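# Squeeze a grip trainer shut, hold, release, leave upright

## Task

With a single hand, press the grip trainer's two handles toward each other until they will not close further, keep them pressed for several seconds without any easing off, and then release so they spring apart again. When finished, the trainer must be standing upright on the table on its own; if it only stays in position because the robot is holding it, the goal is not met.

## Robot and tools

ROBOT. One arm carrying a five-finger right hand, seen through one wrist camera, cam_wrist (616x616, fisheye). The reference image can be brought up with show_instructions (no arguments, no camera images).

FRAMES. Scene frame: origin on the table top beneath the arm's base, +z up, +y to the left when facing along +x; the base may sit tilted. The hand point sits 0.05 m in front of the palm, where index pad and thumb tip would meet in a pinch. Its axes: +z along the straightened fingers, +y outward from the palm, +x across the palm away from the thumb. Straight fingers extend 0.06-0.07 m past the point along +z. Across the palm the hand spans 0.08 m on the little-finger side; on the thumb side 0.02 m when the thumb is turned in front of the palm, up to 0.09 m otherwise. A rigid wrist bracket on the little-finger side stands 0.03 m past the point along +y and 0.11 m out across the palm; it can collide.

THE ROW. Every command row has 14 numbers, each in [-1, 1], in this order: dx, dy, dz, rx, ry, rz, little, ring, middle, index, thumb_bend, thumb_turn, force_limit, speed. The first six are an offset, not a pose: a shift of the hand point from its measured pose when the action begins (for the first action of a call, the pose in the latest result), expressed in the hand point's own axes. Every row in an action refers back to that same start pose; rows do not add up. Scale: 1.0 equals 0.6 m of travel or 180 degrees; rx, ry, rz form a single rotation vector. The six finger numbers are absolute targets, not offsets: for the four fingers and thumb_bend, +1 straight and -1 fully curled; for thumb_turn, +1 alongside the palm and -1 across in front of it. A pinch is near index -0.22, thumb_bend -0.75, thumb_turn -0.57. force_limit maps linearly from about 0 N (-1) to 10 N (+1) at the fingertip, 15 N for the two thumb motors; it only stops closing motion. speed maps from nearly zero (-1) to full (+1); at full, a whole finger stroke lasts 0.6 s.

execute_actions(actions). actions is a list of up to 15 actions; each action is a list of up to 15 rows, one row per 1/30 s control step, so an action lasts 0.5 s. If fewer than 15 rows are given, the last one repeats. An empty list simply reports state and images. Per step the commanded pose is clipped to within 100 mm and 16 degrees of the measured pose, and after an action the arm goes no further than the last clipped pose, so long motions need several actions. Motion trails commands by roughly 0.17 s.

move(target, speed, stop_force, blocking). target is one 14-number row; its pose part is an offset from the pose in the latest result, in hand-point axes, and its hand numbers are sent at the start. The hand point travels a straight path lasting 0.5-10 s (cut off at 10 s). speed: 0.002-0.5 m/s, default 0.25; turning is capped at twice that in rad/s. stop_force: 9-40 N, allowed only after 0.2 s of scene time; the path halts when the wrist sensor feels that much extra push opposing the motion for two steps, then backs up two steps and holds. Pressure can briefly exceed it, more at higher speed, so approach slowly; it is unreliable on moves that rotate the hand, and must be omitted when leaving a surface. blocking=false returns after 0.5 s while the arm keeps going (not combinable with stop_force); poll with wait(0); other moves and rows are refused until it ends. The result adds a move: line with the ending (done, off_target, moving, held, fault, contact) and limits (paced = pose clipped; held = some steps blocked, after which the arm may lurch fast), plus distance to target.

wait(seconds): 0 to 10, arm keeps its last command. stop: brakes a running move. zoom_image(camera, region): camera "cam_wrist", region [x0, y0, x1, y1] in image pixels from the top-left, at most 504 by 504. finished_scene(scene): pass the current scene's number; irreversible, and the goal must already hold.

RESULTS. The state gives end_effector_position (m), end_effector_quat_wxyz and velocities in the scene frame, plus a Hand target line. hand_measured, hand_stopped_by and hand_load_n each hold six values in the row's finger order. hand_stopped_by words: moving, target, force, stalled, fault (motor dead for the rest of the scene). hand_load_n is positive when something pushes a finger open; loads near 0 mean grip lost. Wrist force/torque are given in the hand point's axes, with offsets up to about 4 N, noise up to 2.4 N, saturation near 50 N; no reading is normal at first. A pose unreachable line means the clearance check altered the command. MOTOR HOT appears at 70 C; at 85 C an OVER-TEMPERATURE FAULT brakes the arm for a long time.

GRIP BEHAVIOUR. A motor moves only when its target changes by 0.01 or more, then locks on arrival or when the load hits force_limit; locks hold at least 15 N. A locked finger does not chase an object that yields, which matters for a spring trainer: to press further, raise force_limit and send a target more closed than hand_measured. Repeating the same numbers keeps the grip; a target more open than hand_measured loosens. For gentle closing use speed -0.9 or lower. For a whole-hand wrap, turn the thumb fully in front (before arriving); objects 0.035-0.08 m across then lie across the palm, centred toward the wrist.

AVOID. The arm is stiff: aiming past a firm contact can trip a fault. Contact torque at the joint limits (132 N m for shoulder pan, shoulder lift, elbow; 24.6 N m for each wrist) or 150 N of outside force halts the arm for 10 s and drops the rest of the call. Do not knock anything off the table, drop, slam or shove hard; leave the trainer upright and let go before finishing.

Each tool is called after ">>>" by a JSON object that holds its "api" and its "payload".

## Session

>>> {"api": "execute_actions", "payload": {"actions": []}}

Scene clock: 0.00 s.
end_effector_position=(+0.7880, -0.1462, +0.3738) hand_measured=(+1.000, +1.000, +1.000, +1.000, +1.000, +1.000) hand_load_n=(+0.0, +0.0, +0.0, +0.0, +0.0, +0.0) hand_stopped_by=(target, target, target, target, target, target) hand_force_limit=0.00 hand_speed=-0.80 end_effector_quat_wxyz=(-0.525, +0.643, -0.424, +0.362) end_effector_velocity=(+0.000, +0.001, +0.001) end_effector_angular_velocity=(-0.002, -0.000, +0.001)
Joint positions: [-0.903 -0.557  1.196 -1.086  0.365 -1.992]
Joint velocities: [-0.    -0.001 -0.    -0.001 -0.001 -0.   ]
Motor temperatures (°C, as the motors report them): [29 29 29 36 36 39]
Wrist force (N, on the end effector, along its own x y z axes, offset not removed): no reading
Wrist torque (N m, same axes, about the end effector's origin, offset not removed): no reading
Hand target: +0.788, -0.146, +0.374; -0.525, +0.643, -0.424, +0.362
camera_calibration (this result's frames):
cam_wrist: T_world_to_cam=[[-0.22707, 0.0449714, -0.97284, 0.549889], [-0.791785, 0.573086, 0.211302, 0.634116], [0.567024, 0.81826, -0.0945229, -0.159476], [0, 0, 0, 1]] pos_world=[0.717374, -0.257639, 0.385889]

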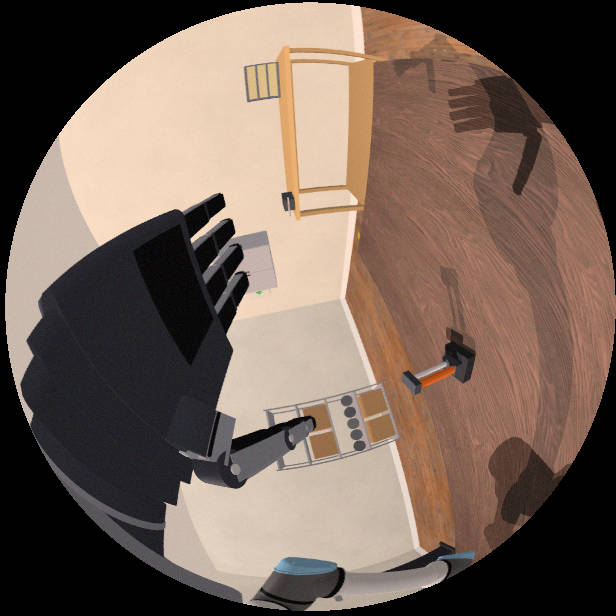

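>>> {"api": "zoom_image", "payload": {"camera": "cam_wrist", "region": [390, 315, 490, 415]}}

Region (390, 315, 490, 415) of cam_wrist's 616x616 image, scaled by 5.040, with more detail than that image has.

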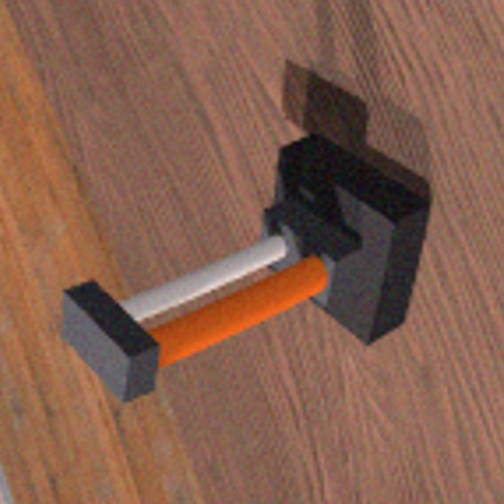

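>>> {"api": "move", "payload": {"target": [-0.5908,0.3743,0.1252,0.2152,0.1279,0.5038,1,1,1,1,1,-1,0.5,0.3], "speed": 0.33}}

Scene clock: 43.50 s.
end_effector_position=(+0.6857, +0.1902, +0.1327) hand_measured=(+1.000, +1.000, +1.000, +1.000, +1.000, -1.000) hand_load_n=(+0.0, +0.0, +0.0, +0.0, +0.0, +0.0) hand_stopped_by=(target, target, target, target, target, target) hand_force_limit=0.50 hand_speed=0.30 end_effector_quat_wxyz=(+0.699, +0.104, +0.700, -0.104) end_effector_velocity=(+0.000, +0.001, -0.002) end_effector_angular_velocity=(+0.012, +0.001, -0.011)
Joint positions: [-0.025 -1.089  1.947 -0.651  1.812 -0.72 ]
Joint velocities: [ 0.01   0.    -0.009  0.021  0.013  0.016]
Motor temperatures (°C, as the motors report them): [29 29 29 36 36 39]
Wrist force (N, on the end effector, along its own x y z axes, offset not removed): [4.1 2.8 -0.5]
Wrist torque (N m, same axes, about the end effector's origin, offset not removed): [0.40 -0.66 0.17]
Hand target: +0.686, +0.190, +0.133; +0.699, +0.105, +0.700, -0.104
Off the commanded pose: 0.001 m, 0 deg.
move: done
camera_calibration (this result's frames):
cam_wrist: T_world_to_cam=[[0.27918, 0.948909, 0.147072, -0.390708], [-0.561817, 0.037205, 0.826425, 0.273927], [0.77873, -0.313349, 0.5435, -0.414131], [0, 0, 0, 1]] pos_world=[0.585471, 0.230787, 0.0561623]

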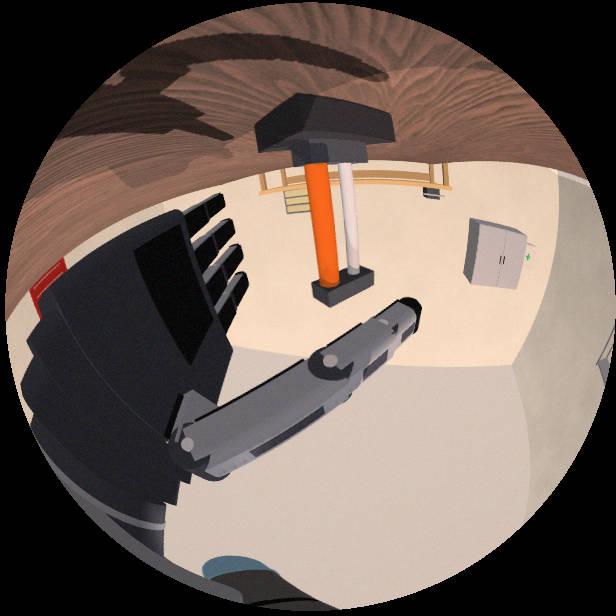

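>>> {"api": "zoom_image", "payload": {"camera": "cam_wrist", "region": [230, 85, 460, 315]}}

Region (230, 85, 460, 315) of cam_wrist's 616x616 image, scaled by 2.191, with more detail than that image has.

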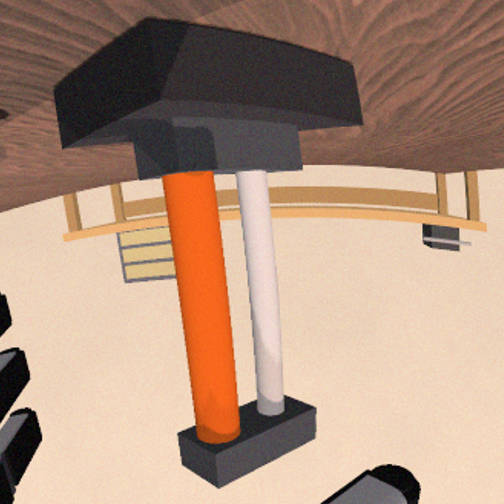

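>>> {"api": "move", "payload": {"target": [0.0063,0.078,0.19,0,0,0,1,1,1,1,1,-1,0.5,0.3], "speed": 0.1}}

Scene clock: 65.80 s.
end_effector_position=(+0.8081, +0.2018, +0.1289) hand_measured=(+1.000, +1.000, +1.000, +1.000, +1.000, -1.000) hand_load_n=(+0.0, +0.0, +0.0, +0.0, +0.0, +0.0) hand_stopped_by=(target, target, target, target, target, target) hand_force_limit=0.50 hand_speed=0.30 end_effector_quat_wxyz=(+0.699, +0.104, +0.700, -0.104) end_effector_velocity=(+0.002, +0.000, +0.000) end_effector_angular_velocity=(+0.000, -0.002, +0.000)
Joint positions: [-0.015 -0.886  1.551 -0.457  1.821 -0.718]
Joint velocities: [ 0.     0.005 -0.008  0.002  0.001  0.   ]
Motor temperatures (°C, as the motors report them): [29 29 29 36 36 39]
Wrist force (N, on the end effector, along its own x y z axes, offset not removed): [3.8 3.1 -0.1]
Wrist torque (N m, same axes, about the end effector's origin, offset not removed): [0.51 -0.66 0.18]
Hand target: +0.808, +0.202, +0.129; +0.699, +0.104, +0.700, -0.104
Off the commanded pose: 0.000 m, 0 deg.
move: done
camera_calibration (this result's frames):
cam_wrist: T_world_to_cam=[[0.279134, 0.948926, 0.147051, -0.435219], [-0.561812, 0.0371934, 0.826429, 0.345353], [0.77875, -0.313299, 0.543499, -0.503804], [0, 0, 0, 1]] pos_world=[0.707845, 0.242304, 0.0524073]

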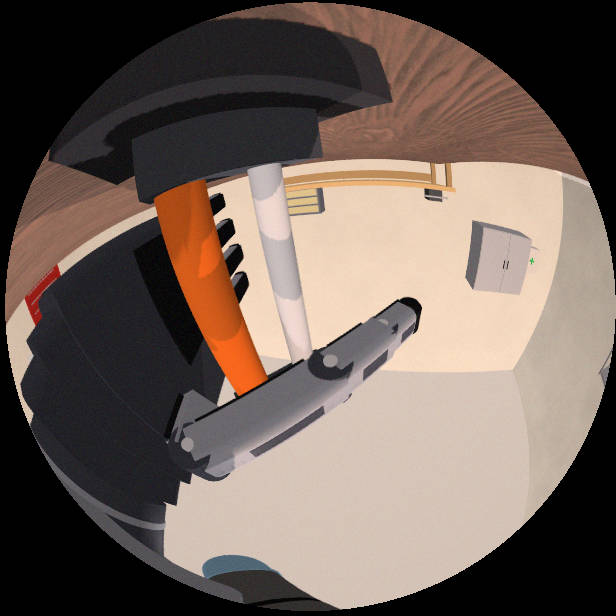

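>>> {"api": "execute_actions", "payload": {"actions": [[[0,0.009,0,0,0,0,-0.3,-0.3,-0.3,-0.3,0.3,-1,0.5,0.6]],[[0,0,0,0,0,0,-0.97,-0.97,-0.97,-0.97,0.3,-1,1,-0.65]],[[0,0,0,0,0,0,-0.97,-0.97,-0.97,-0.97,0.3,-1,1,-0.65]],[[0,0,0,0,0,0,-0.97,-0.97,-0.97,-0.97,0.3,-1,1,-0.65],[0,0,0,0,0,0,-0.97,-0.97,-0.97,-0.97,0.3,-1,1,-0.65],[0,0,0,0,0,0,-0.97,-0.97,-0.97,-0.97,0.3,-1,1,-0.65],[0,0,0,0,0,0,-0.97,-0.97,-0.97,-0.97,0.3,-1,1,-0.65],[0,0,0,0,0,0,-0.985,-0.985,-0.97,-0.97,0.3,-1,1,-0.65],[0,0,0,0,0,0,-0.985,-0.985,-0.97,-0.97,0.3,-1,1,-0.65],[0,0,0,0,0,0,-0.985,-0.985,-0.97,-0.97,0.3,-1,1,-0.65],[0,0,0,0,0,0,-0.985,-0.985,-0.985,-0.985,0.3,-1,1,-0.65],[0,0,0,0,0,0,-0.985,-0.985,-0.985,-0.985,0.3,-1,1,-0.65],[0,0,0,0,0,0,-0.985,-0.985,-0.985,-0.985,0.3,-1,1,-0.65],[0,0,0,0,0,0,-1,-1,-0.985,-0.985,0.3,-1,1,-0.65]]]}}

Scene clock: 80.60 s.
end_effector_position=(+0.8096, +0.2068, +0.1289) hand_measured=(-0.998, -0.994, -0.984, -0.984, +0.300, -1.000) hand_load_n=(+4.0, +11.0, +3.5, +2.5, +0.0, +0.5) hand_stopped_by=(moving, force, moving, moving, target, target) hand_force_limit=1.00 hand_speed=-0.65 end_effector_quat_wxyz=(+0.699, +0.104, +0.700, -0.104) end_effector_velocity=(-0.000, +0.000, -0.000) end_effector_angular_velocity=(-0.000, +0.001, -0.000)
Joint positions: [-0.009 -0.887  1.54  -0.445  1.827 -0.717]
Joint velocities: [-0.    -0.001  0.     0.001 -0.001 -0.   ]
Motor temperatures (°C, as the motors report them): [29 29 29 36 36 39]
Wrist force (N, on the end effector, along its own x y z axes, offset not removed): [6.4 3.1 0.1]
Wrist torque (N m, same axes, about the end effector's origin, offset not removed): [0.30 -0.95 0.39]
Hand target: +0.810, +0.207, +0.129; +0.699, +0.104, +0.700, -0.104
Off the commanded pose: 0.000 m, 0 deg.
camera_calibration (this result's frames):
cam_wrist: T_world_to_cam=[[0.279166, 0.948918, 0.147039, -0.440438], [-0.561772, 0.0372069, 0.826455, 0.346046], [0.778767, -0.31332, 0.543463, -0.503409], [0, 0, 0, 1]] pos_world=[0.709393, 0.247336, 0.0523541]

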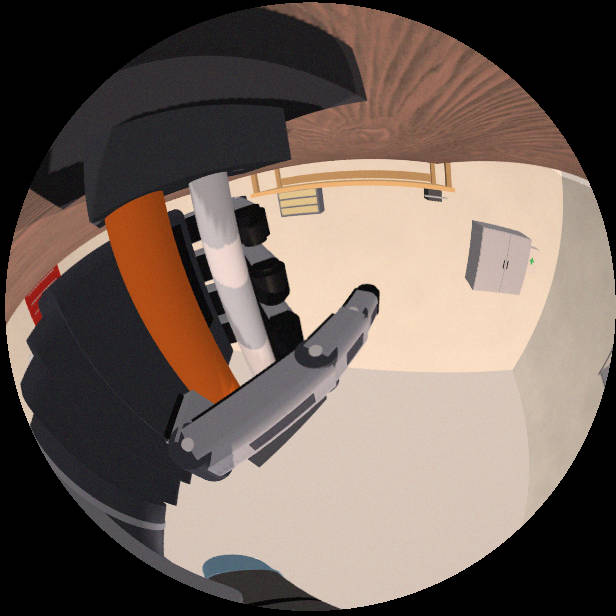

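>>> {"api": "execute_actions", "payload": {"actions": [[[0,0,0,0,0,0,-1,-1,-1,-1,-1,-1,1,-0.5]],[[0,0,0,0,0,0,-1,-1,-1,-1,-1,-1,1,-0.5]],[[0,0,0,0,0,0,-1,-1,-1,-1,-1,-1,1,-0.5]]]}}

Scene clock: 94.37 s.
end_effector_position=(+0.8096, +0.2068, +0.1289) hand_measured=(-0.998, -0.994, -0.998, -0.998, -0.076, -1.000) hand_load_n=(+1.0, +5.5, +6.0, +4.0, +15.0, +4.5) hand_stopped_by=(target, force, target, target, force, target) hand_force_limit=1.00 hand_speed=-0.50 end_effector_quat_wxyz=(+0.699, +0.104, +0.700, -0.104) end_effector_velocity=(+0.000, +0.001, +0.001) end_effector_angular_velocity=(+0.000, -0.001, +0.001)
Joint positions: [-0.009 -0.887  1.54  -0.445  1.827 -0.717]
Joint velocities: [ 0.    -0.001 -0.    -0.001  0.     0.   ]
Motor temperatures (°C, as the motors report them): [29 29 29 36 36 39]
Wrist force (N, on the end effector, along its own x y z axes, offset not removed): [3.8 1.7 0.3]
Wrist torque (N m, same axes, about the end effector's origin, offset not removed): [0.03 -0.55 0.02]
Hand target: +0.810, +0.207, +0.129; +0.699, +0.104, +0.700, -0.104
Off the commanded pose: 0.000 m, 0 deg.
camera_calibration (this result's frames):
cam_wrist: T_world_to_cam=[[0.279166, 0.948918, 0.147039, -0.440438], [-0.561772, 0.0372067, 0.826455, 0.346046], [0.778767, -0.31332, 0.543463, -0.503409], [0, 0, 0, 1]] pos_world=[0.709393, 0.247336, 0.0523542]

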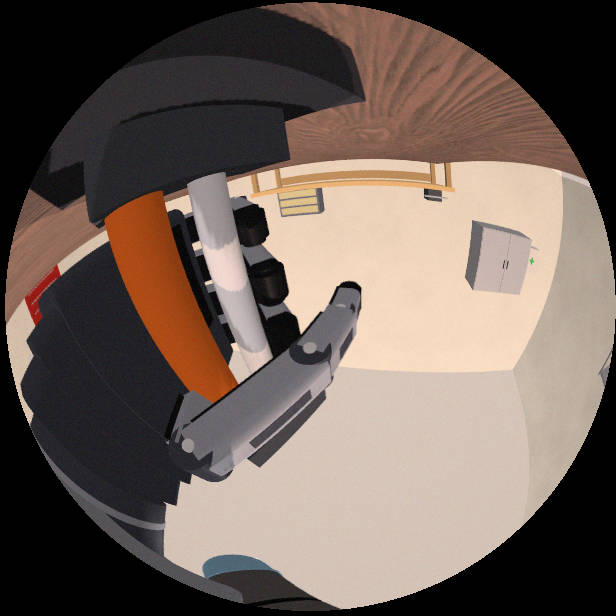

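>>> {"api": "execute_actions", "payload": {"actions": [[[0,0,0,0,0,0,-1,-1,-1,-1,1,-1,1,0],[0,0,0,0,0,0,-1,-1,-1,-1,1,-1,1,0],[0,0,0,0,0,0,-1,-1,-1,-1,1,-1,1,0],[0,0,0,0,0,0,0.3,0.3,0.3,0.3,1,-1,1,-0.5]],[[0,-0.008,-0.015,0,0,0,0.3,0.3,0.3,0.3,1,-1,1,0.5]]]}}

Scene clock: 112.33 s.
end_effector_position=(+0.7999, +0.2049, +0.1289) hand_measured=(+0.300, +0.300, +0.300, +0.300, +0.894, -1.000) hand_load_n=(+0.0, +0.0, +0.0, +0.0, +0.0, +0.0) hand_stopped_by=(moving, moving, moving, moving, moving, target) hand_force_limit=1.00 hand_speed=0.50 end_effector_quat_wxyz=(+0.699, +0.104, +0.700, -0.104) end_effector_velocity=(-0.002, -0.002, -0.001) end_effector_angular_velocity=(-0.001, +0.003, -0.001)
Joint positions: [-0.011 -0.903  1.575 -0.464  1.826 -0.717]
Joint velocities: [-0.001 -0.002  0.009 -0.004 -0.002 -0.002]
Motor temperatures (°C, as the motors report them): [29 29 29 36 36 39]
Wrist force (N, on the end effector, along its own x y z axes, offset not removed): [4.6 1.7 -1.4]
Wrist torque (N m, same axes, about the end effector's origin, offset not removed): [0.32 -0.74 0.15]
Hand target: +0.800, +0.205, +0.129; +0.699, +0.104, +0.700, -0.104
Off the commanded pose: 0.000 m, 0 deg.
camera_calibration (this result's frames):
cam_wrist: T_world_to_cam=[[0.279173, 0.948908, 0.147094, -0.435925], [-0.561797, 0.0371739, 0.82644, 0.340673], [0.778747, -0.313356, 0.543471, -0.49641], [0, 0, 0, 1]] pos_world=[0.699665, 0.245435, 0.0523604]

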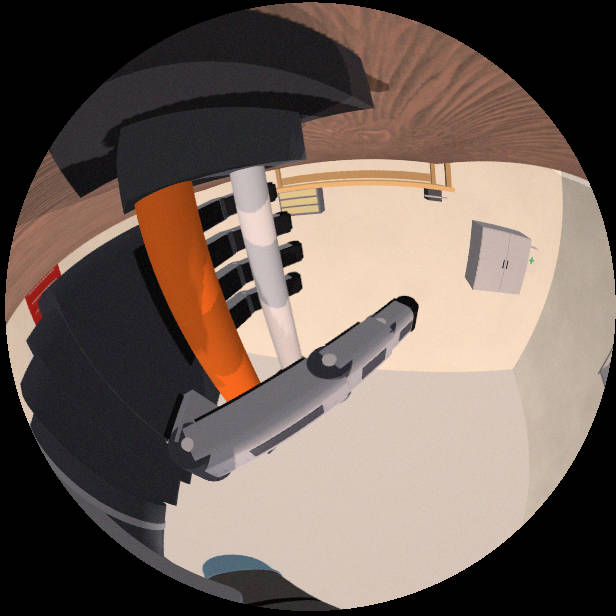

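>>> {"api": "move", "payload": {"target": [0,-0.040,-0.005,0.15,0,0,0.0,0.0,0.0,0.0,1,-1,0.5,-0.5], "speed": 0.25}}

Scene clock: 128.00 s.
end_effector_position=(+0.7900, +0.1827, +0.1288) hand_measured=(+0.000, +0.000, +0.000, +0.000, +1.000, -1.000) hand_load_n=(+0.0, +0.0, +0.0, +0.0, +0.0, +0.0) hand_stopped_by=(target, target, target, target, target, target) hand_force_limit=0.50 hand_speed=-0.50 end_effector_quat_wxyz=(+0.656, +0.264, +0.656, -0.263) end_effector_velocity=(+0.000, -0.001, -0.001) end_effector_angular_velocity=(+0.003, +0.001, -0.016)
Joint positions: [ 0.094 -0.791  1.222  0.228  2.193 -0.48 ]
Joint velocities: [ 0.002  0.009 -0.018  0.03   0.006  0.015]
Motor temperatures (°C, as the motors report them): [30 29 29 36 36 39]
Wrist force (N, on the end effector, along its own x y z axes, offset not removed): [3.9 1.7 -0.6]
Wrist torque (N m, same axes, about the end effector's origin, offset not removed): [0.26 -0.68 0.15]
Hand target: +0.790, +0.183, +0.129; +0.656, +0.264, +0.656, -0.264
Off the commanded pose: 0.000 m, 0 deg.
move: done
camera_calibration (this result's frames):
cam_wrist: T_world_to_cam=[[0.678481, 0.719761, 0.146995, -0.685737], [-0.483903, 0.287334, 0.826606, 0.228754], [0.552722, -0.631967, 0.543245, -0.258829], [0, 0, 0, 1]] pos_world=[0.719014, 0.264266, 0.052318]

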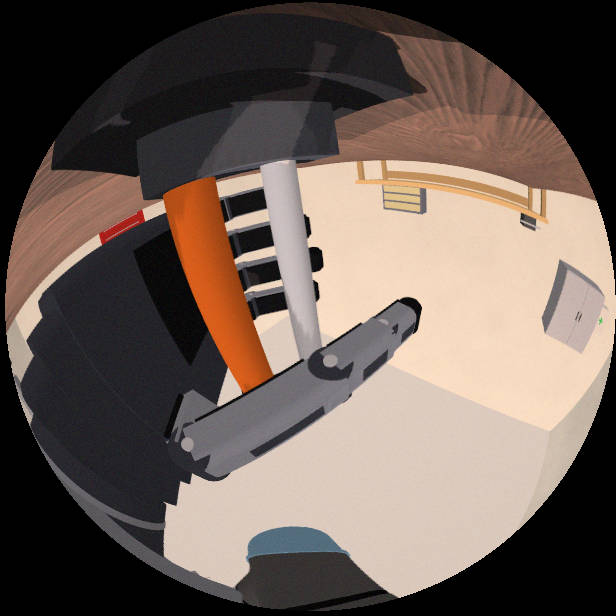

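>>> {"api": "execute_actions", "payload": {"actions": [[[0,0.011,-0.006,0,0,0,-0.35,-0.35,-0.35,-0.35,0.5,-1,0.5,-0.5]],[[0,0,0,0,0,0,-0.96,-0.96,-0.96,-0.96,0.5,-1,1,-0.65]],[[0,0,0,0,0,0,-0.96,-0.96,-0.96,-0.96,0.5,-1,1,-0.65]],[[0,0,0,0,0,0,-0.96,-0.96,-0.96,-0.96,0.5,-1,1,-0.65],[0,0,0,0,0,0,-0.96,-0.96,-0.96,-0.96,0.5,-1,1,-0.65],[0,0,0,0,0,0,-0.96,-0.96,-0.96,-0.96,0.5,-1,1,-0.65],[0,0,0,0,0,0,-0.975,-0.975,-0.975,-0.975,0.5,-1,1,-0.65],[0,0,0,0,0,0,-0.975,-0.975,-0.975,-0.975,0.5,-1,1,-0.65],[0,0,0,0,0,0,-0.975,-0.975,-0.975,-0.975,0.5,-1,1,-0.65],[0,0,0,0,0,0,-0.975,-0.975,-0.975,-0.975,0.5,-1,1,-0.65],[0,0,0,0,0,0,-0.975,-0.975,-0.975,-0.975,0.5,-1,1,-0.65],[0,0,0,0,0,0,-0.988,-0.988,-0.988,-0.988,0.5,-1,1,-0.65]]]}}

Scene clock: 141.30 s.
end_effector_position=(+0.7920, +0.1899, +0.1288) hand_measured=(-0.988, -0.986, -0.986, -0.986, +0.500, -1.000) hand_load_n=(+0.0, +8.5, +7.0, +6.5, +0.0, +0.0) hand_stopped_by=(target, target, target, target, target, target) hand_force_limit=1.00 hand_speed=-0.65 end_effector_quat_wxyz=(+0.656, +0.264, +0.656, -0.263) end_effector_velocity=(-0.000, -0.000, -0.000) end_effector_angular_velocity=(-0.000, +0.001, -0.001)
Joint positions: [ 0.102 -0.787  1.201  0.248  2.199 -0.475]
Joint velocities: [0.    0.    0.    0.001 0.    0.   ]
Motor temperatures (°C, as the motors report them): [30 29 29 36 36 39]
Wrist force (N, on the end effector, along its own x y z axes, offset not removed): [3.5 1.0 -0.8]
Wrist torque (N m, same axes, about the end effector's origin, offset not removed): [0.16 -0.72 0.12]
Hand target: +0.792, +0.190, +0.129; +0.656, +0.264, +0.656, -0.263
Off the commanded pose: 0.000 m, 0 deg.
camera_calibration (this result's frames):
cam_wrist: T_world_to_cam=[[0.678375, 0.71984, 0.147099, -0.692165], [-0.48403, 0.287241, 0.826564, 0.227761], [0.552741, -0.631921, 0.543281, -0.255423], [0, 0, 0, 1]] pos_world=[0.720973, 0.271419, 0.0523242]

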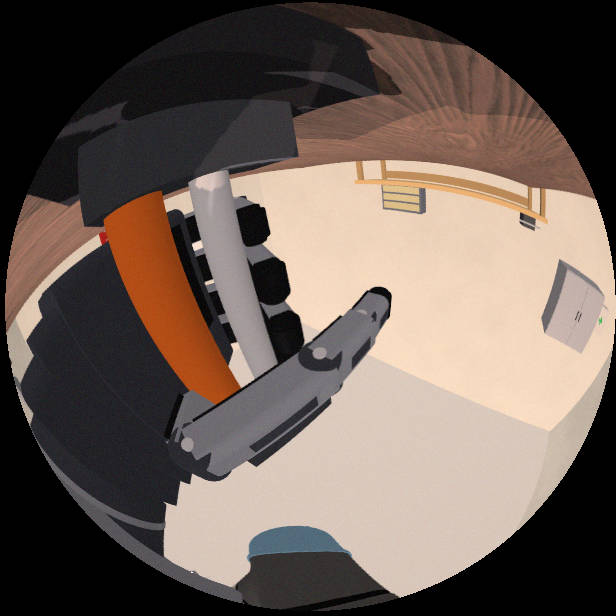

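>>> {"api": "execute_actions", "payload": {"actions": [[[0,0,0,0,0,0,-0.3,-0.3,-0.3,-0.3,0.5,-1,1,-0.3]],[[0,-0.003,-0.003,0,0,0,-0.3,-0.3,-0.3,-0.3,0.5,-1,1,-0.3],[0,-0.003,-0.003,0,0,0,-0.3,-0.3,-0.3,-0.3,0.5,-1,1,-0.3],[0,-0.003,-0.003,0,0,0,-0.3,-0.3,-0.3,-0.3,0.5,-1,1,-0.3],[0.002,-0.003,-0.008,0,0,0,-0.3,-0.3,-0.3,-0.3,0.5,-1,1,-0.3],[0.004,-0.003,-0.012,0,0,0,-0.3,-0.3,-0.3,-0.3,0.5,-1,1,-0.3],[0.006,-0.003,-0.017,0,0,0,-0.3,-0.3,-0.3,-0.3,0.5,-1,1,-0.3],[0.008,-0.003,-0.021,0,0,0,-0.3,-0.3,-0.3,-0.3,0.5,-1,1,-0.3]]]}}

Scene clock: 200.90 s.
end_effector_position=(+0.7825, +0.1966, +0.1244) hand_measured=(-0.300, -0.300, -0.300, -0.300, +0.500, -1.000) hand_load_n=(+0.0, +0.0, +0.0, +0.0, +0.0, +0.0) hand_stopped_by=(target, target, target, target, target, target) hand_force_limit=1.00 hand_speed=-0.30 end_effector_quat_wxyz=(+0.656, +0.264, +0.656, -0.263) end_effector_velocity=(-0.007, +0.006, -0.003) end_effector_angular_velocity=(-0.000, -0.001, +0.001)
Joint positions: [ 0.118 -0.801  1.222  0.248  2.212 -0.463]
Joint velocities: [ 0.013 -0.01   0.012  0.002  0.011  0.01 ]
Motor temperatures (°C, as the motors report them): [30 29 29 36 36 39]
Wrist force (N, on the end effector, along its own x y z axes, offset not removed): [5.1 1.2 -0.6]
Wrist torque (N m, same axes, about the end effector's origin, offset not removed): [0.17 -0.77 0.15]
Hand target: +0.782, +0.197, +0.124; +0.656, +0.264, +0.656, -0.263
Off the commanded pose: 0.001 m, 0 deg.
camera_calibration (this result's frames):
cam_wrist: T_world_to_cam=[[0.678422, 0.719805, 0.147052, -0.689899], [-0.483957, 0.287265, 0.826598, 0.224803], [0.552746, -0.631949, 0.543242, -0.243516], [0, 0, 0, 1]] pos_world=[0.71144, 0.278124, 0.0479167]

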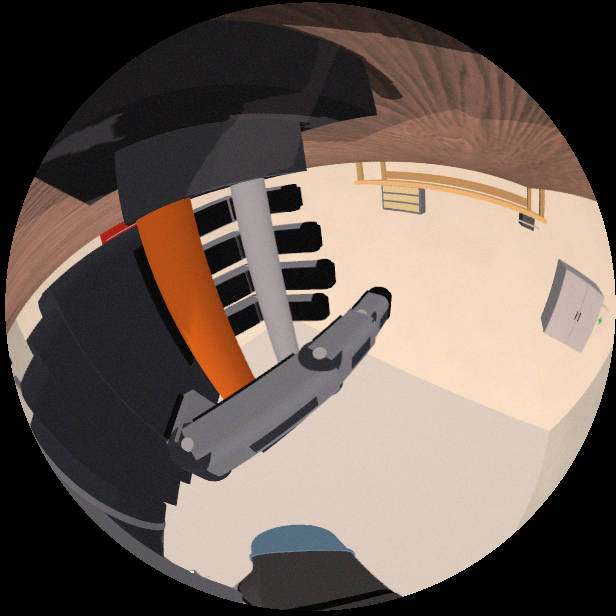

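>>> {"api": "execute_actions", "payload": {"actions": [[[0,-0.0025,0,0.011,0,0,-0.3,-0.3,-0.3,-0.3,0.5,-1,1,-0.3],[0,-0.0025,0,0.011,0,0,-0.3,-0.3,-0.3,-0.3,0.5,-1,1,-0.3],[0,-0.005,0,0.022,0,0,-0.3,-0.3,-0.3,-0.3,0.5,-1,1,-0.3],[0,-0.005,0,0.022,0,0,-0.3,-0.3,-0.3,-0.3,0.5,-1,1,-0.3],[0,-0.0075,0,0.033,0,0,-0.3,-0.3,-0.3,-0.3,0.5,-1,1,-0.3],[0,-0.0075,0,0.033,0,0,-0.3,-0.3,-0.3,-0.3,0.5,-1,1,-0.3],[0.001,-0.010,-0.001,0.044,0,0,-0.3,-0.3,-0.3,-0.3,0.5,-1,1,-0.3]]]}}

>>> {"api": "execute_actions", "payload": {"actions": []}}

Scene clock: 212.60 s.
end_effector_position=(+0.7780, +0.1932, +0.1241) hand_measured=(-0.300, -0.300, -0.300, -0.300, +0.500, -1.000) hand_load_n=(+0.0, +0.0, +0.0, +0.0, +0.0, +0.0) hand_stopped_by=(target, target, target, target, target, target) hand_force_limit=1.00 hand_speed=-0.30 end_effector_quat_wxyz=(+0.639, +0.302, +0.639, -0.303) end_effector_velocity=(-0.002, -0.005, -0.003) end_effector_angular_velocity=(+0.012, +0.002, -0.127)
Joint positions: [ 0.139 -0.737  1.087  0.471  2.277 -0.357]
Joint velocities: [ 0.019  0.084 -0.162  0.252  0.047  0.128]
Motor temperatures (°C, as the motors report them): [30 29 29 36 36 39]
Wrist force (N, on the end effector, along its own x y z axes, offset not removed): [4.1 1.3 0.6]
Wrist torque (N m, same axes, about the end effector's origin, offset not removed): [0.12 -0.73 0.12]
Hand target: +0.778, +0.193, +0.124; +0.636, +0.308, +0.637, -0.308
Off the commanded pose: 0.001 m, 1 deg.
camera_calibration (this result's frames):
cam_wrist: T_world_to_cam=[[0.760279, 0.633083, 0.145537, -0.731089], [-0.44556, 0.345187, 0.826028, 0.182844], [0.472707, -0.692858, 0.544515, -0.169171], [0, 0, 0, 1]] pos_world=[0.717268, 0.282514, 0.0474826]

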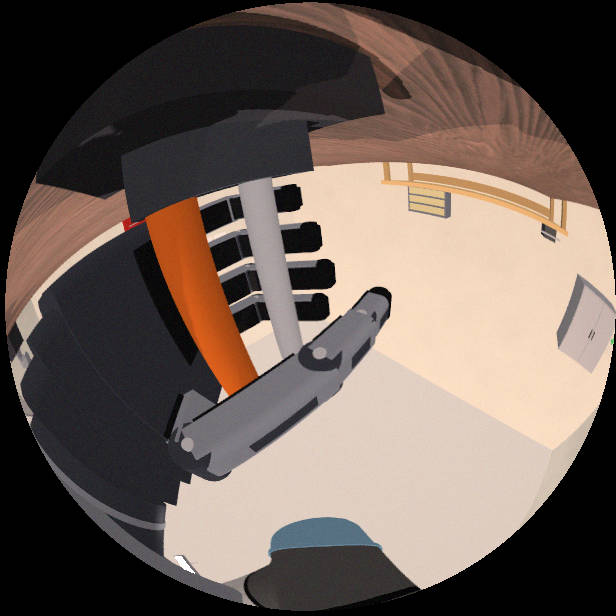

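Scene clock: 212.60 s.
end_effector_position=(+0.7780, +0.1932, +0.1241) hand_measured=(-0.300, -0.300, -0.300, -0.300, +0.500, -1.000) hand_load_n=(+0.0, +0.0, +0.0, +0.0, +0.0, +0.0) hand_stopped_by=(target, target, target, target, target, target) hand_force_limit=1.00 hand_speed=-0.30 end_effector_quat_wxyz=(+0.639, +0.302, +0.639, -0.303) end_effector_velocity=(-0.002, -0.005, -0.003) end_effector_angular_velocity=(+0.012, +0.002, -0.127)
Joint positions: [ 0.139 -0.737  1.087  0.471  2.277 -0.357]
Joint velocities: [ 0.019  0.084 -0.162  0.252  0.047  0.128]
Motor temperatures (°C, as the motors report them): [30 29 29 36 36 39]
Wrist force (N, on the end effector, along its own x y z axes, offset not removed): [4.1 1.3 0.6]
Wrist torque (N m, same axes, about the end effector's origin, offset not removed): [0.12 -0.73 0.12]
Hand target: +0.778, +0.193, +0.124; +0.636, +0.308, +0.637, -0.308
Off the commanded pose: 0.001 m, 1 deg.
camera_calibration (this result's frames):
cam_wrist: T_world_to_cam=[[0.760279, 0.633083, 0.145537, -0.731089], [-0.44556, 0.345187, 0.826028, 0.182844], [0.472707, -0.692858, 0.544515, -0.169171], [0, 0, 0, 1]] pos_world=[0.717268, 0.282514, 0.0474826]

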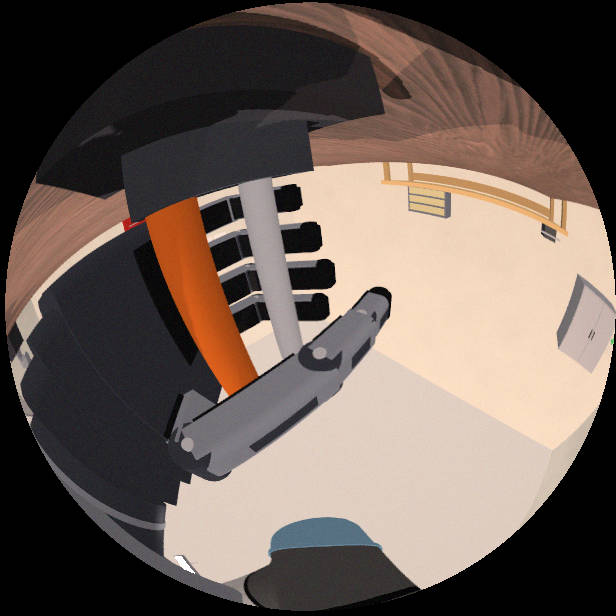

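>>> {"api": "move", "payload": {"target": [0.017,0.002,0,0.006,0,0,-0.3,-0.3,-0.3,-0.3,0.5,-1,1,-0.3], "speed": 0.004, "stop_force": 14}}

Scene clock: 220.50 s.
end_effector_position=(+0.7780, +0.1928, +0.1225) hand_measured=(-0.300, -0.300, -0.300, -0.300, +0.500, -1.000) hand_load_n=(+0.0, +0.0, +0.0, +0.0, +0.0, +0.0) hand_stopped_by=(target, target, target, target, target, target) hand_force_limit=1.00 hand_speed=-0.30 end_effector_quat_wxyz=(+0.636, +0.308, +0.637, -0.308) end_effector_velocity=(+0.000, +0.000, +0.001) end_effector_angular_velocity=(+0.002, +0.001, +0.003)
Joint positions: [ 0.143 -0.723  1.063  0.505  2.285 -0.338]
Joint velocities: [-0.002 -0.004  0.003 -0.003 -0.005 -0.003]
Motor temperatures (°C, as the motors report them): [30 29 29 36 36 39]
Wrist force (N, on the end effector, along its own x y z axes, offset not removed): [-15.6 -3.1 -2.5]
Wrist torque (N m, same axes, about the end effector's origin, offset not removed): [0.16 0.34 -1.22]
Hand target: +0.778, +0.193, +0.123; +0.636, +0.308, +0.637, -0.308
Off the commanded pose: 0.009 m, 0 deg.
move: contact
camera_calibration (this result's frames):
cam_wrist: T_world_to_cam=[[0.770541, 0.620279, 0.146698, -0.736264], [-0.440204, 0.351428, 0.826268, 0.178904], [0.460962, -0.701251, 0.543839, -0.157695], [0, 0, 0, 1]] pos_world=[0.718768, 0.283233, 0.0459463]

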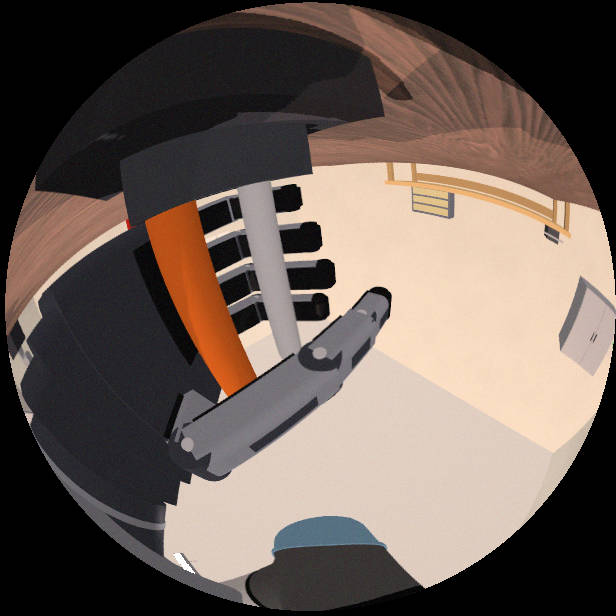

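>>> {"api": "execute_actions", "payload": {"actions": [[[0,0,0,0,0,0,-0.96,-0.96,-0.96,-0.96,0.5,-1,1,-0.65]]]}}

>>> {"api": "wait", "payload": {"seconds": 0.8}}

Scene clock: 227.47 s.
end_effector_position=(+0.7779, +0.1929, +0.1226) hand_measured=(-0.532, -0.532, -0.532, -0.532, +0.500, -1.000) hand_load_n=(+0.0, +0.0, +0.0, +0.0, +0.0, +0.0) hand_stopped_by=(moving, moving, moving, moving, target, target) hand_force_limit=1.00 hand_speed=-0.65 end_effector_quat_wxyz=(+0.636, +0.308, +0.637, -0.308) end_effector_velocity=(+0.001, +0.000, -0.000) end_effector_angular_velocity=(+0.001, -0.001, +0.002)
Joint positions: [ 0.143 -0.723  1.063  0.505  2.285 -0.338]
Joint velocities: [ 0.     0.001 -0.001 -0.002 -0.001  0.   ]
Motor temperatures (°C, as the motors report them): [30 29 29 36 36 39]
Wrist force (N, on the end effector, along its own x y z axes, offset not removed): [-12.5 -2.2 -2.2]
Wrist torque (N m, same axes, about the end effector's origin, offset not removed): [0.17 0.18 -1.01]
Hand target: +0.778, +0.193, +0.123; +0.636, +0.308, +0.637, -0.308
Off the commanded pose: 0.000 m, 0 deg.
camera_calibration (this result's frames):
cam_wrist: T_world_to_cam=[[0.770506, 0.620309, 0.146758, -0.736289], [-0.440299, 0.351437, 0.826213, 0.178863], [0.460931, -0.70122, 0.543906, -0.157694], [0, 0, 0, 1]] pos_world=[0.718754, 0.283289, 0.0460476]

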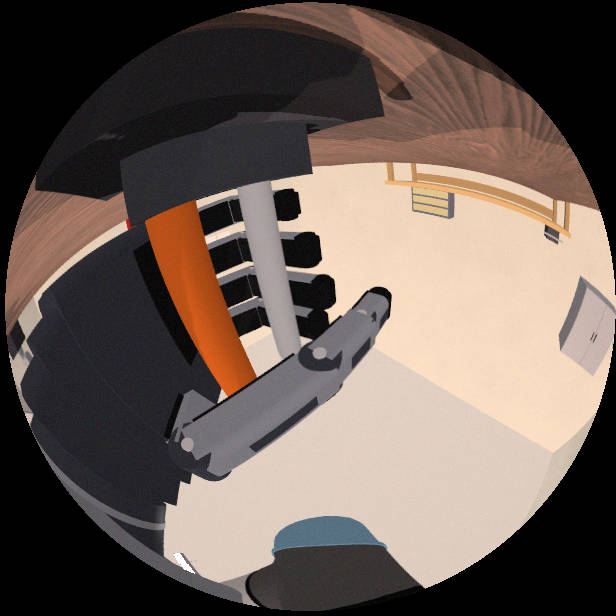

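Scene clock: 228.27 s.
end_effector_position=(+0.7780, +0.1928, +0.1225) hand_measured=(-0.936, -0.934, -0.950, -0.958, +0.500, -1.000) hand_load_n=(+8.5, +7.5, +10.5, +9.5, +0.0, +0.0) hand_stopped_by=(force, force, force, moving, target, target) hand_force_limit=1.00 hand_speed=-0.65 end_effector_quat_wxyz=(+0.636, +0.308, +0.637, -0.308) end_effector_velocity=(+0.000, +0.000, +0.000) end_effector_angular_velocity=(+0.000, -0.000, +0.001)
Joint positions: [ 0.143 -0.723  1.063  0.505  2.285 -0.338]
Joint velocities: [-0.    -0.001 -0.    -0.    -0.    -0.   ]
Motor temperatures (°C, as the motors report them): [30 29 29 36 36 39]
Wrist force (N, on the end effector, along its own x y z axes, offset not removed): [-14.9 3.2 4.9]
Wrist torque (N m, same axes, about the end effector's origin, offset not removed): [0.14 0.11 -0.49]
Hand target: +0.778, +0.193, +0.123; +0.636, +0.308, +0.637, -0.308
Off the commanded pose: 0.000 m, 0 deg.
wait: 0.80 s; no rest
camera_calibration (this result's frames):
cam_wrist: T_world_to_cam=[[0.770536, 0.620275, 0.146743, -0.736272], [-0.440259, 0.351443, 0.826233, 0.178928], [0.46092, -0.701246, 0.543881, -0.157682], [0, 0, 0, 1]] pos_world=[0.718777, 0.283234, 0.0459665]

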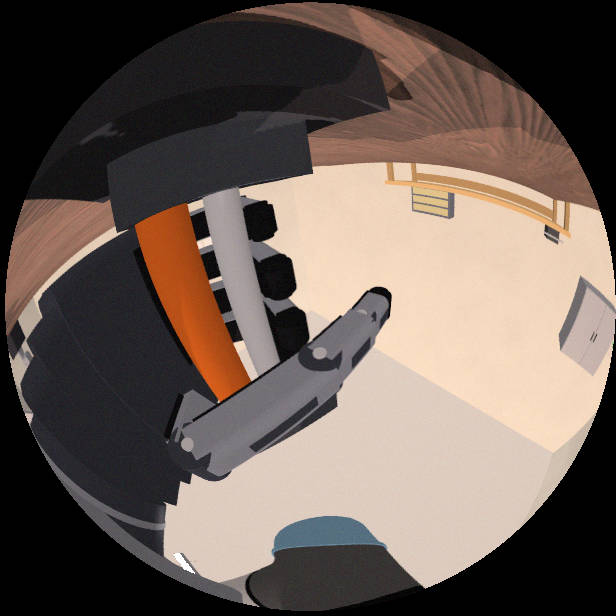

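Much better. One more squeeze to confirm the stop.

>>> {"api": "zoom_image", "payload": {"camera": "cam_wrist", "region": [100, 150, 330, 380]}}

>>> {"api": "execute_actions", "payload": {"actions": [[[0.0002,0,0,0,0,0,-0.99,-0.99,-0.99,-0.99,0.5,-1,1,-0.75]]]}}

>>> {"api": "zoom_image", "payload": {"camera": "cam_wrist", "region": [100, 150, 330, 380]}}

Region (100, 150, 330, 380) of cam_wrist's 616x616 image, scaled by 2.191, with more detail than that image has.

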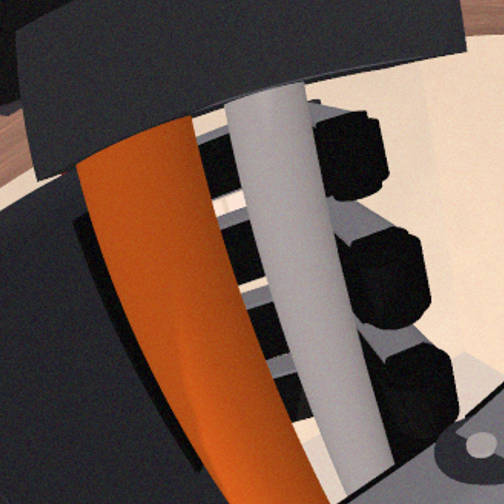

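Scene clock: 234.23 s.
end_effector_position=(+0.7779, +0.1928, +0.1224) hand_measured=(-0.944, -0.942, -0.950, -0.964, +0.500, -1.000) hand_load_n=(+11.0, +10.5, +9.5, +11.0, +0.0, +0.0) hand_stopped_by=(force, force, force, force, target, target) hand_force_limit=1.00 hand_speed=-0.75 end_effector_quat_wxyz=(+0.636, +0.308, +0.637, -0.308) end_effector_velocity=(-0.000, +0.001, +0.000) end_effector_angular_velocity=(+0.001, -0.001, +0.001)
Joint positions: [ 0.144 -0.723  1.063  0.505  2.285 -0.338]
Joint velocities: [ 0.    -0.001 -0.     0.    -0.     0.   ]
Motor temperatures (°C, as the motors report them): [30 29 29 36 36 39]
Wrist force (N, on the end effector, along its own x y z axes, offset not removed): [-18.9 3.1 5.2]
Wrist torque (N m, same axes, about the end effector's origin, offset not removed): [0.13 0.31 -0.56]
Hand target: +0.778, +0.193, +0.122; +0.636, +0.308, +0.637, -0.308
Off the commanded pose: 0.000 m, 0 deg.
camera_calibration (this result's frames):
cam_wrist: T_world_to_cam=[[0.770572, 0.620254, 0.146641, -0.736228], [-0.440149, 0.351469, 0.82628, 0.178955], [0.460963, -0.701252, 0.543837, -0.157636], [0, 0, 0, 1]] pos_world=[0.718748, 0.283209, 0.0458232]

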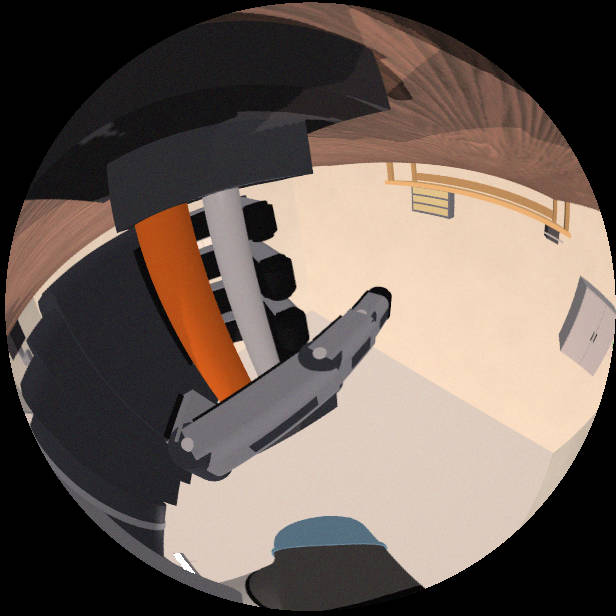

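Region (100, 150, 330, 380) of cam_wrist's 616x616 image, scaled by 2.191, with more detail than that image has.

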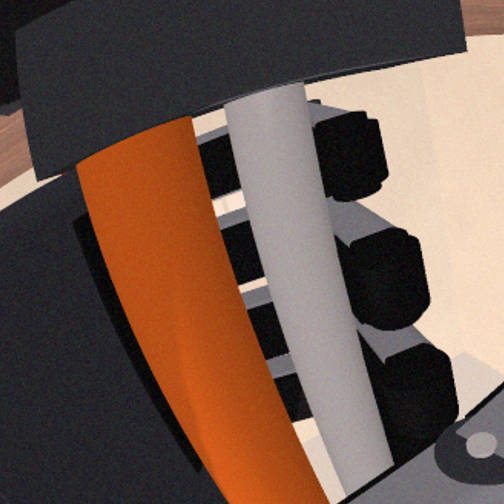

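At the stop. Hold.

>>> {"api": "wait", "payload": {"seconds": 7}}

>>> {"api": "execute_actions", "payload": {"actions": [[[0,0,0,0,0,0,1,1,1,1,1,-1,1,-0.6]],[[-0.002,0,0,0,0,0,1,1,1,1,1,-1,1,-0.2]],[[-0.008,-0.008,0,0,0,0,1,1,1,1,1,-1,1,0.8]]]}}

Scene clock: 248.17 s.
end_effector_position=(+0.7780, +0.1928, +0.1224) hand_measured=(-0.944, -0.942, -0.950, -0.964, +0.500, -1.000) hand_load_n=(+11.0, +10.5, +9.5, +11.0, +0.0, +0.0) hand_stopped_by=(force, force, force, force, target, target) hand_force_limit=1.00 hand_speed=-0.75 end_effector_quat_wxyz=(+0.636, +0.308, +0.637, -0.308) end_effector_velocity=(+0.000, -0.000, -0.000) end_effector_angular_velocity=(+0.000, +0.000, +0.001)
Joint positions: [ 0.144 -0.723  1.063  0.505  2.285 -0.338]
Joint velocities: [-0.     0.     0.    -0.001 -0.001 -0.   ]
Motor temperatures (°C, as the motors report them): [30 29 29 36 36 39]
Wrist force (N, on the end effector, along its own x y z axes, offset not removed): [-18.6 1.6 3.9]
Wrist torque (N m, same axes, about the end effector's origin, offset not removed): [0.02 0.34 -0.58]
Hand target: +0.778, +0.193, +0.122; +0.636, +0.308, +0.637, -0.308
Off the commanded pose: 0.000 m, 0 deg.
wait: 7.00 s; at rest from the start
camera_calibration (this result's frames):
cam_wrist: T_world_to_cam=[[0.770539, 0.620272, 0.146738, -0.736253], [-0.440253, 0.351446, 0.826234, 0.179026], [0.46092, -0.701247, 0.54388, -0.157617], [0, 0, 0, 1]] pos_world=[0.718777, 0.28323, 0.0458429]

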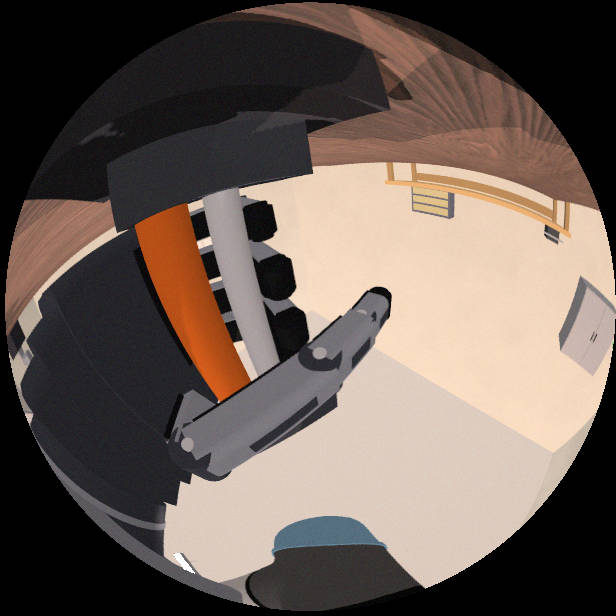

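Scene clock: 249.67 s.
end_effector_position=(+0.7743, +0.1899, +0.1282) hand_measured=(+1.000, +1.000, +1.000, +1.000, +1.000, -1.000) hand_load_n=(+0.0, +0.0, +0.0, +0.0, +0.0, +0.0) hand_stopped_by=(target, target, target, target, target, target) hand_force_limit=1.00 hand_speed=0.80 end_effector_quat_wxyz=(+0.636, +0.308, +0.637, -0.308) end_effector_velocity=(-0.001, -0.001, +0.001) end_effector_angular_velocity=(-0.000, -0.001, +0.001)
Joint positions: [ 0.135 -0.741  1.09   0.49   2.279 -0.347]
Joint velocities: [-0.002 -0.004  0.007 -0.005 -0.001 -0.002]
Motor temperatures (°C, as the motors report them): [30 29 29 36 36 39]
Wrist force (N, on the end effector, along its own x y z axes, offset not removed): [4.3 2.3 -1.1]
Wrist torque (N m, same axes, about the end effector's origin, offset not removed): [0.33 -0.67 0.21]
Hand target: +0.774, +0.190, +0.128; +0.636, +0.308, +0.637, -0.308
Off the commanded pose: 0.000 m, 0 deg.
camera_calibration (this result's frames):
cam_wrist: T_world_to_cam=[[0.770621, 0.620197, 0.146624, -0.732488], [-0.440075, 0.351457, 0.826324, 0.17355], [0.460952, -0.701309, 0.543773, -0.161102], [0, 0, 0, 1]] pos_world=[0.715106, 0.280309, 0.0515951]

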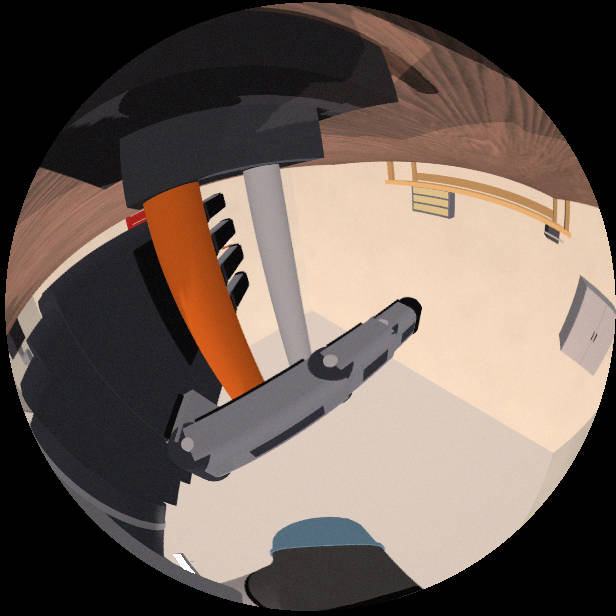

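>>> {"api": "move", "payload": {"target": [-0.005,-0.075,-0.16,0,0,0,1,1,1,1,1,-1,1,0.8], "speed": 0.18}}

Scene clock: 258.47 s.
end_effector_position=(+0.6798, +0.2372, +0.1310) hand_measured=(+1.000, +1.000, +1.000, +1.000, +1.000, -1.000) hand_load_n=(+0.0, +0.0, +0.0, +0.0, +0.0, +0.0) hand_stopped_by=(target, target, target, target, target, target) hand_force_limit=1.00 hand_speed=0.80 end_effector_quat_wxyz=(+0.636, +0.308, +0.637, -0.308) end_effector_velocity=(-0.002, +0.000, -0.001) end_effector_angular_velocity=(+0.001, +0.002, -0.000)
Joint positions: [ 0.227 -0.928  1.341  0.491  2.338 -0.251]
Joint velocities: [ 0.002 -0.003  0.006 -0.    -0.     0.003]
Motor temperatures (°C, as the motors report them): [30 29 29 36 36 39]
Wrist force (N, on the end effector, along its own x y z axes, offset not removed): [4.3 2.3 -1.2]
Wrist torque (N m, same axes, about the end effector's origin, offset not removed): [0.34 -0.65 0.23]
Hand target: +0.679, +0.237, +0.131; +0.636, +0.308, +0.637, -0.308
Off the commanded pose: 0.000 m, 0 deg.
move: done
camera_calibration (this result's frames):
cam_wrist: T_world_to_cam=[[0.770752, 0.620025, 0.146662, -0.689464], [-0.439976, 0.351461, 0.826375, 0.11286], [0.460827, -0.701459, 0.543685, -0.085799], [0, 0, 0, 1]] pos_world=[0.6206, 0.327635, 0.0545011]

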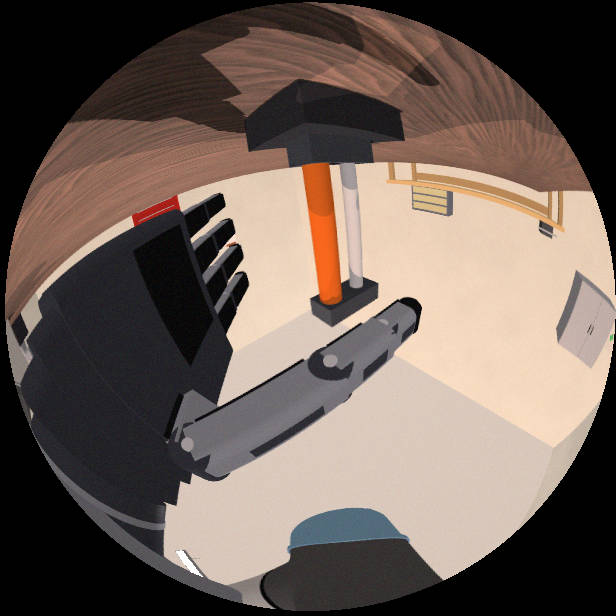

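>>> {"api": "finished_scene", "payload": {"scene": 2}}

The scene is finished: the task was done.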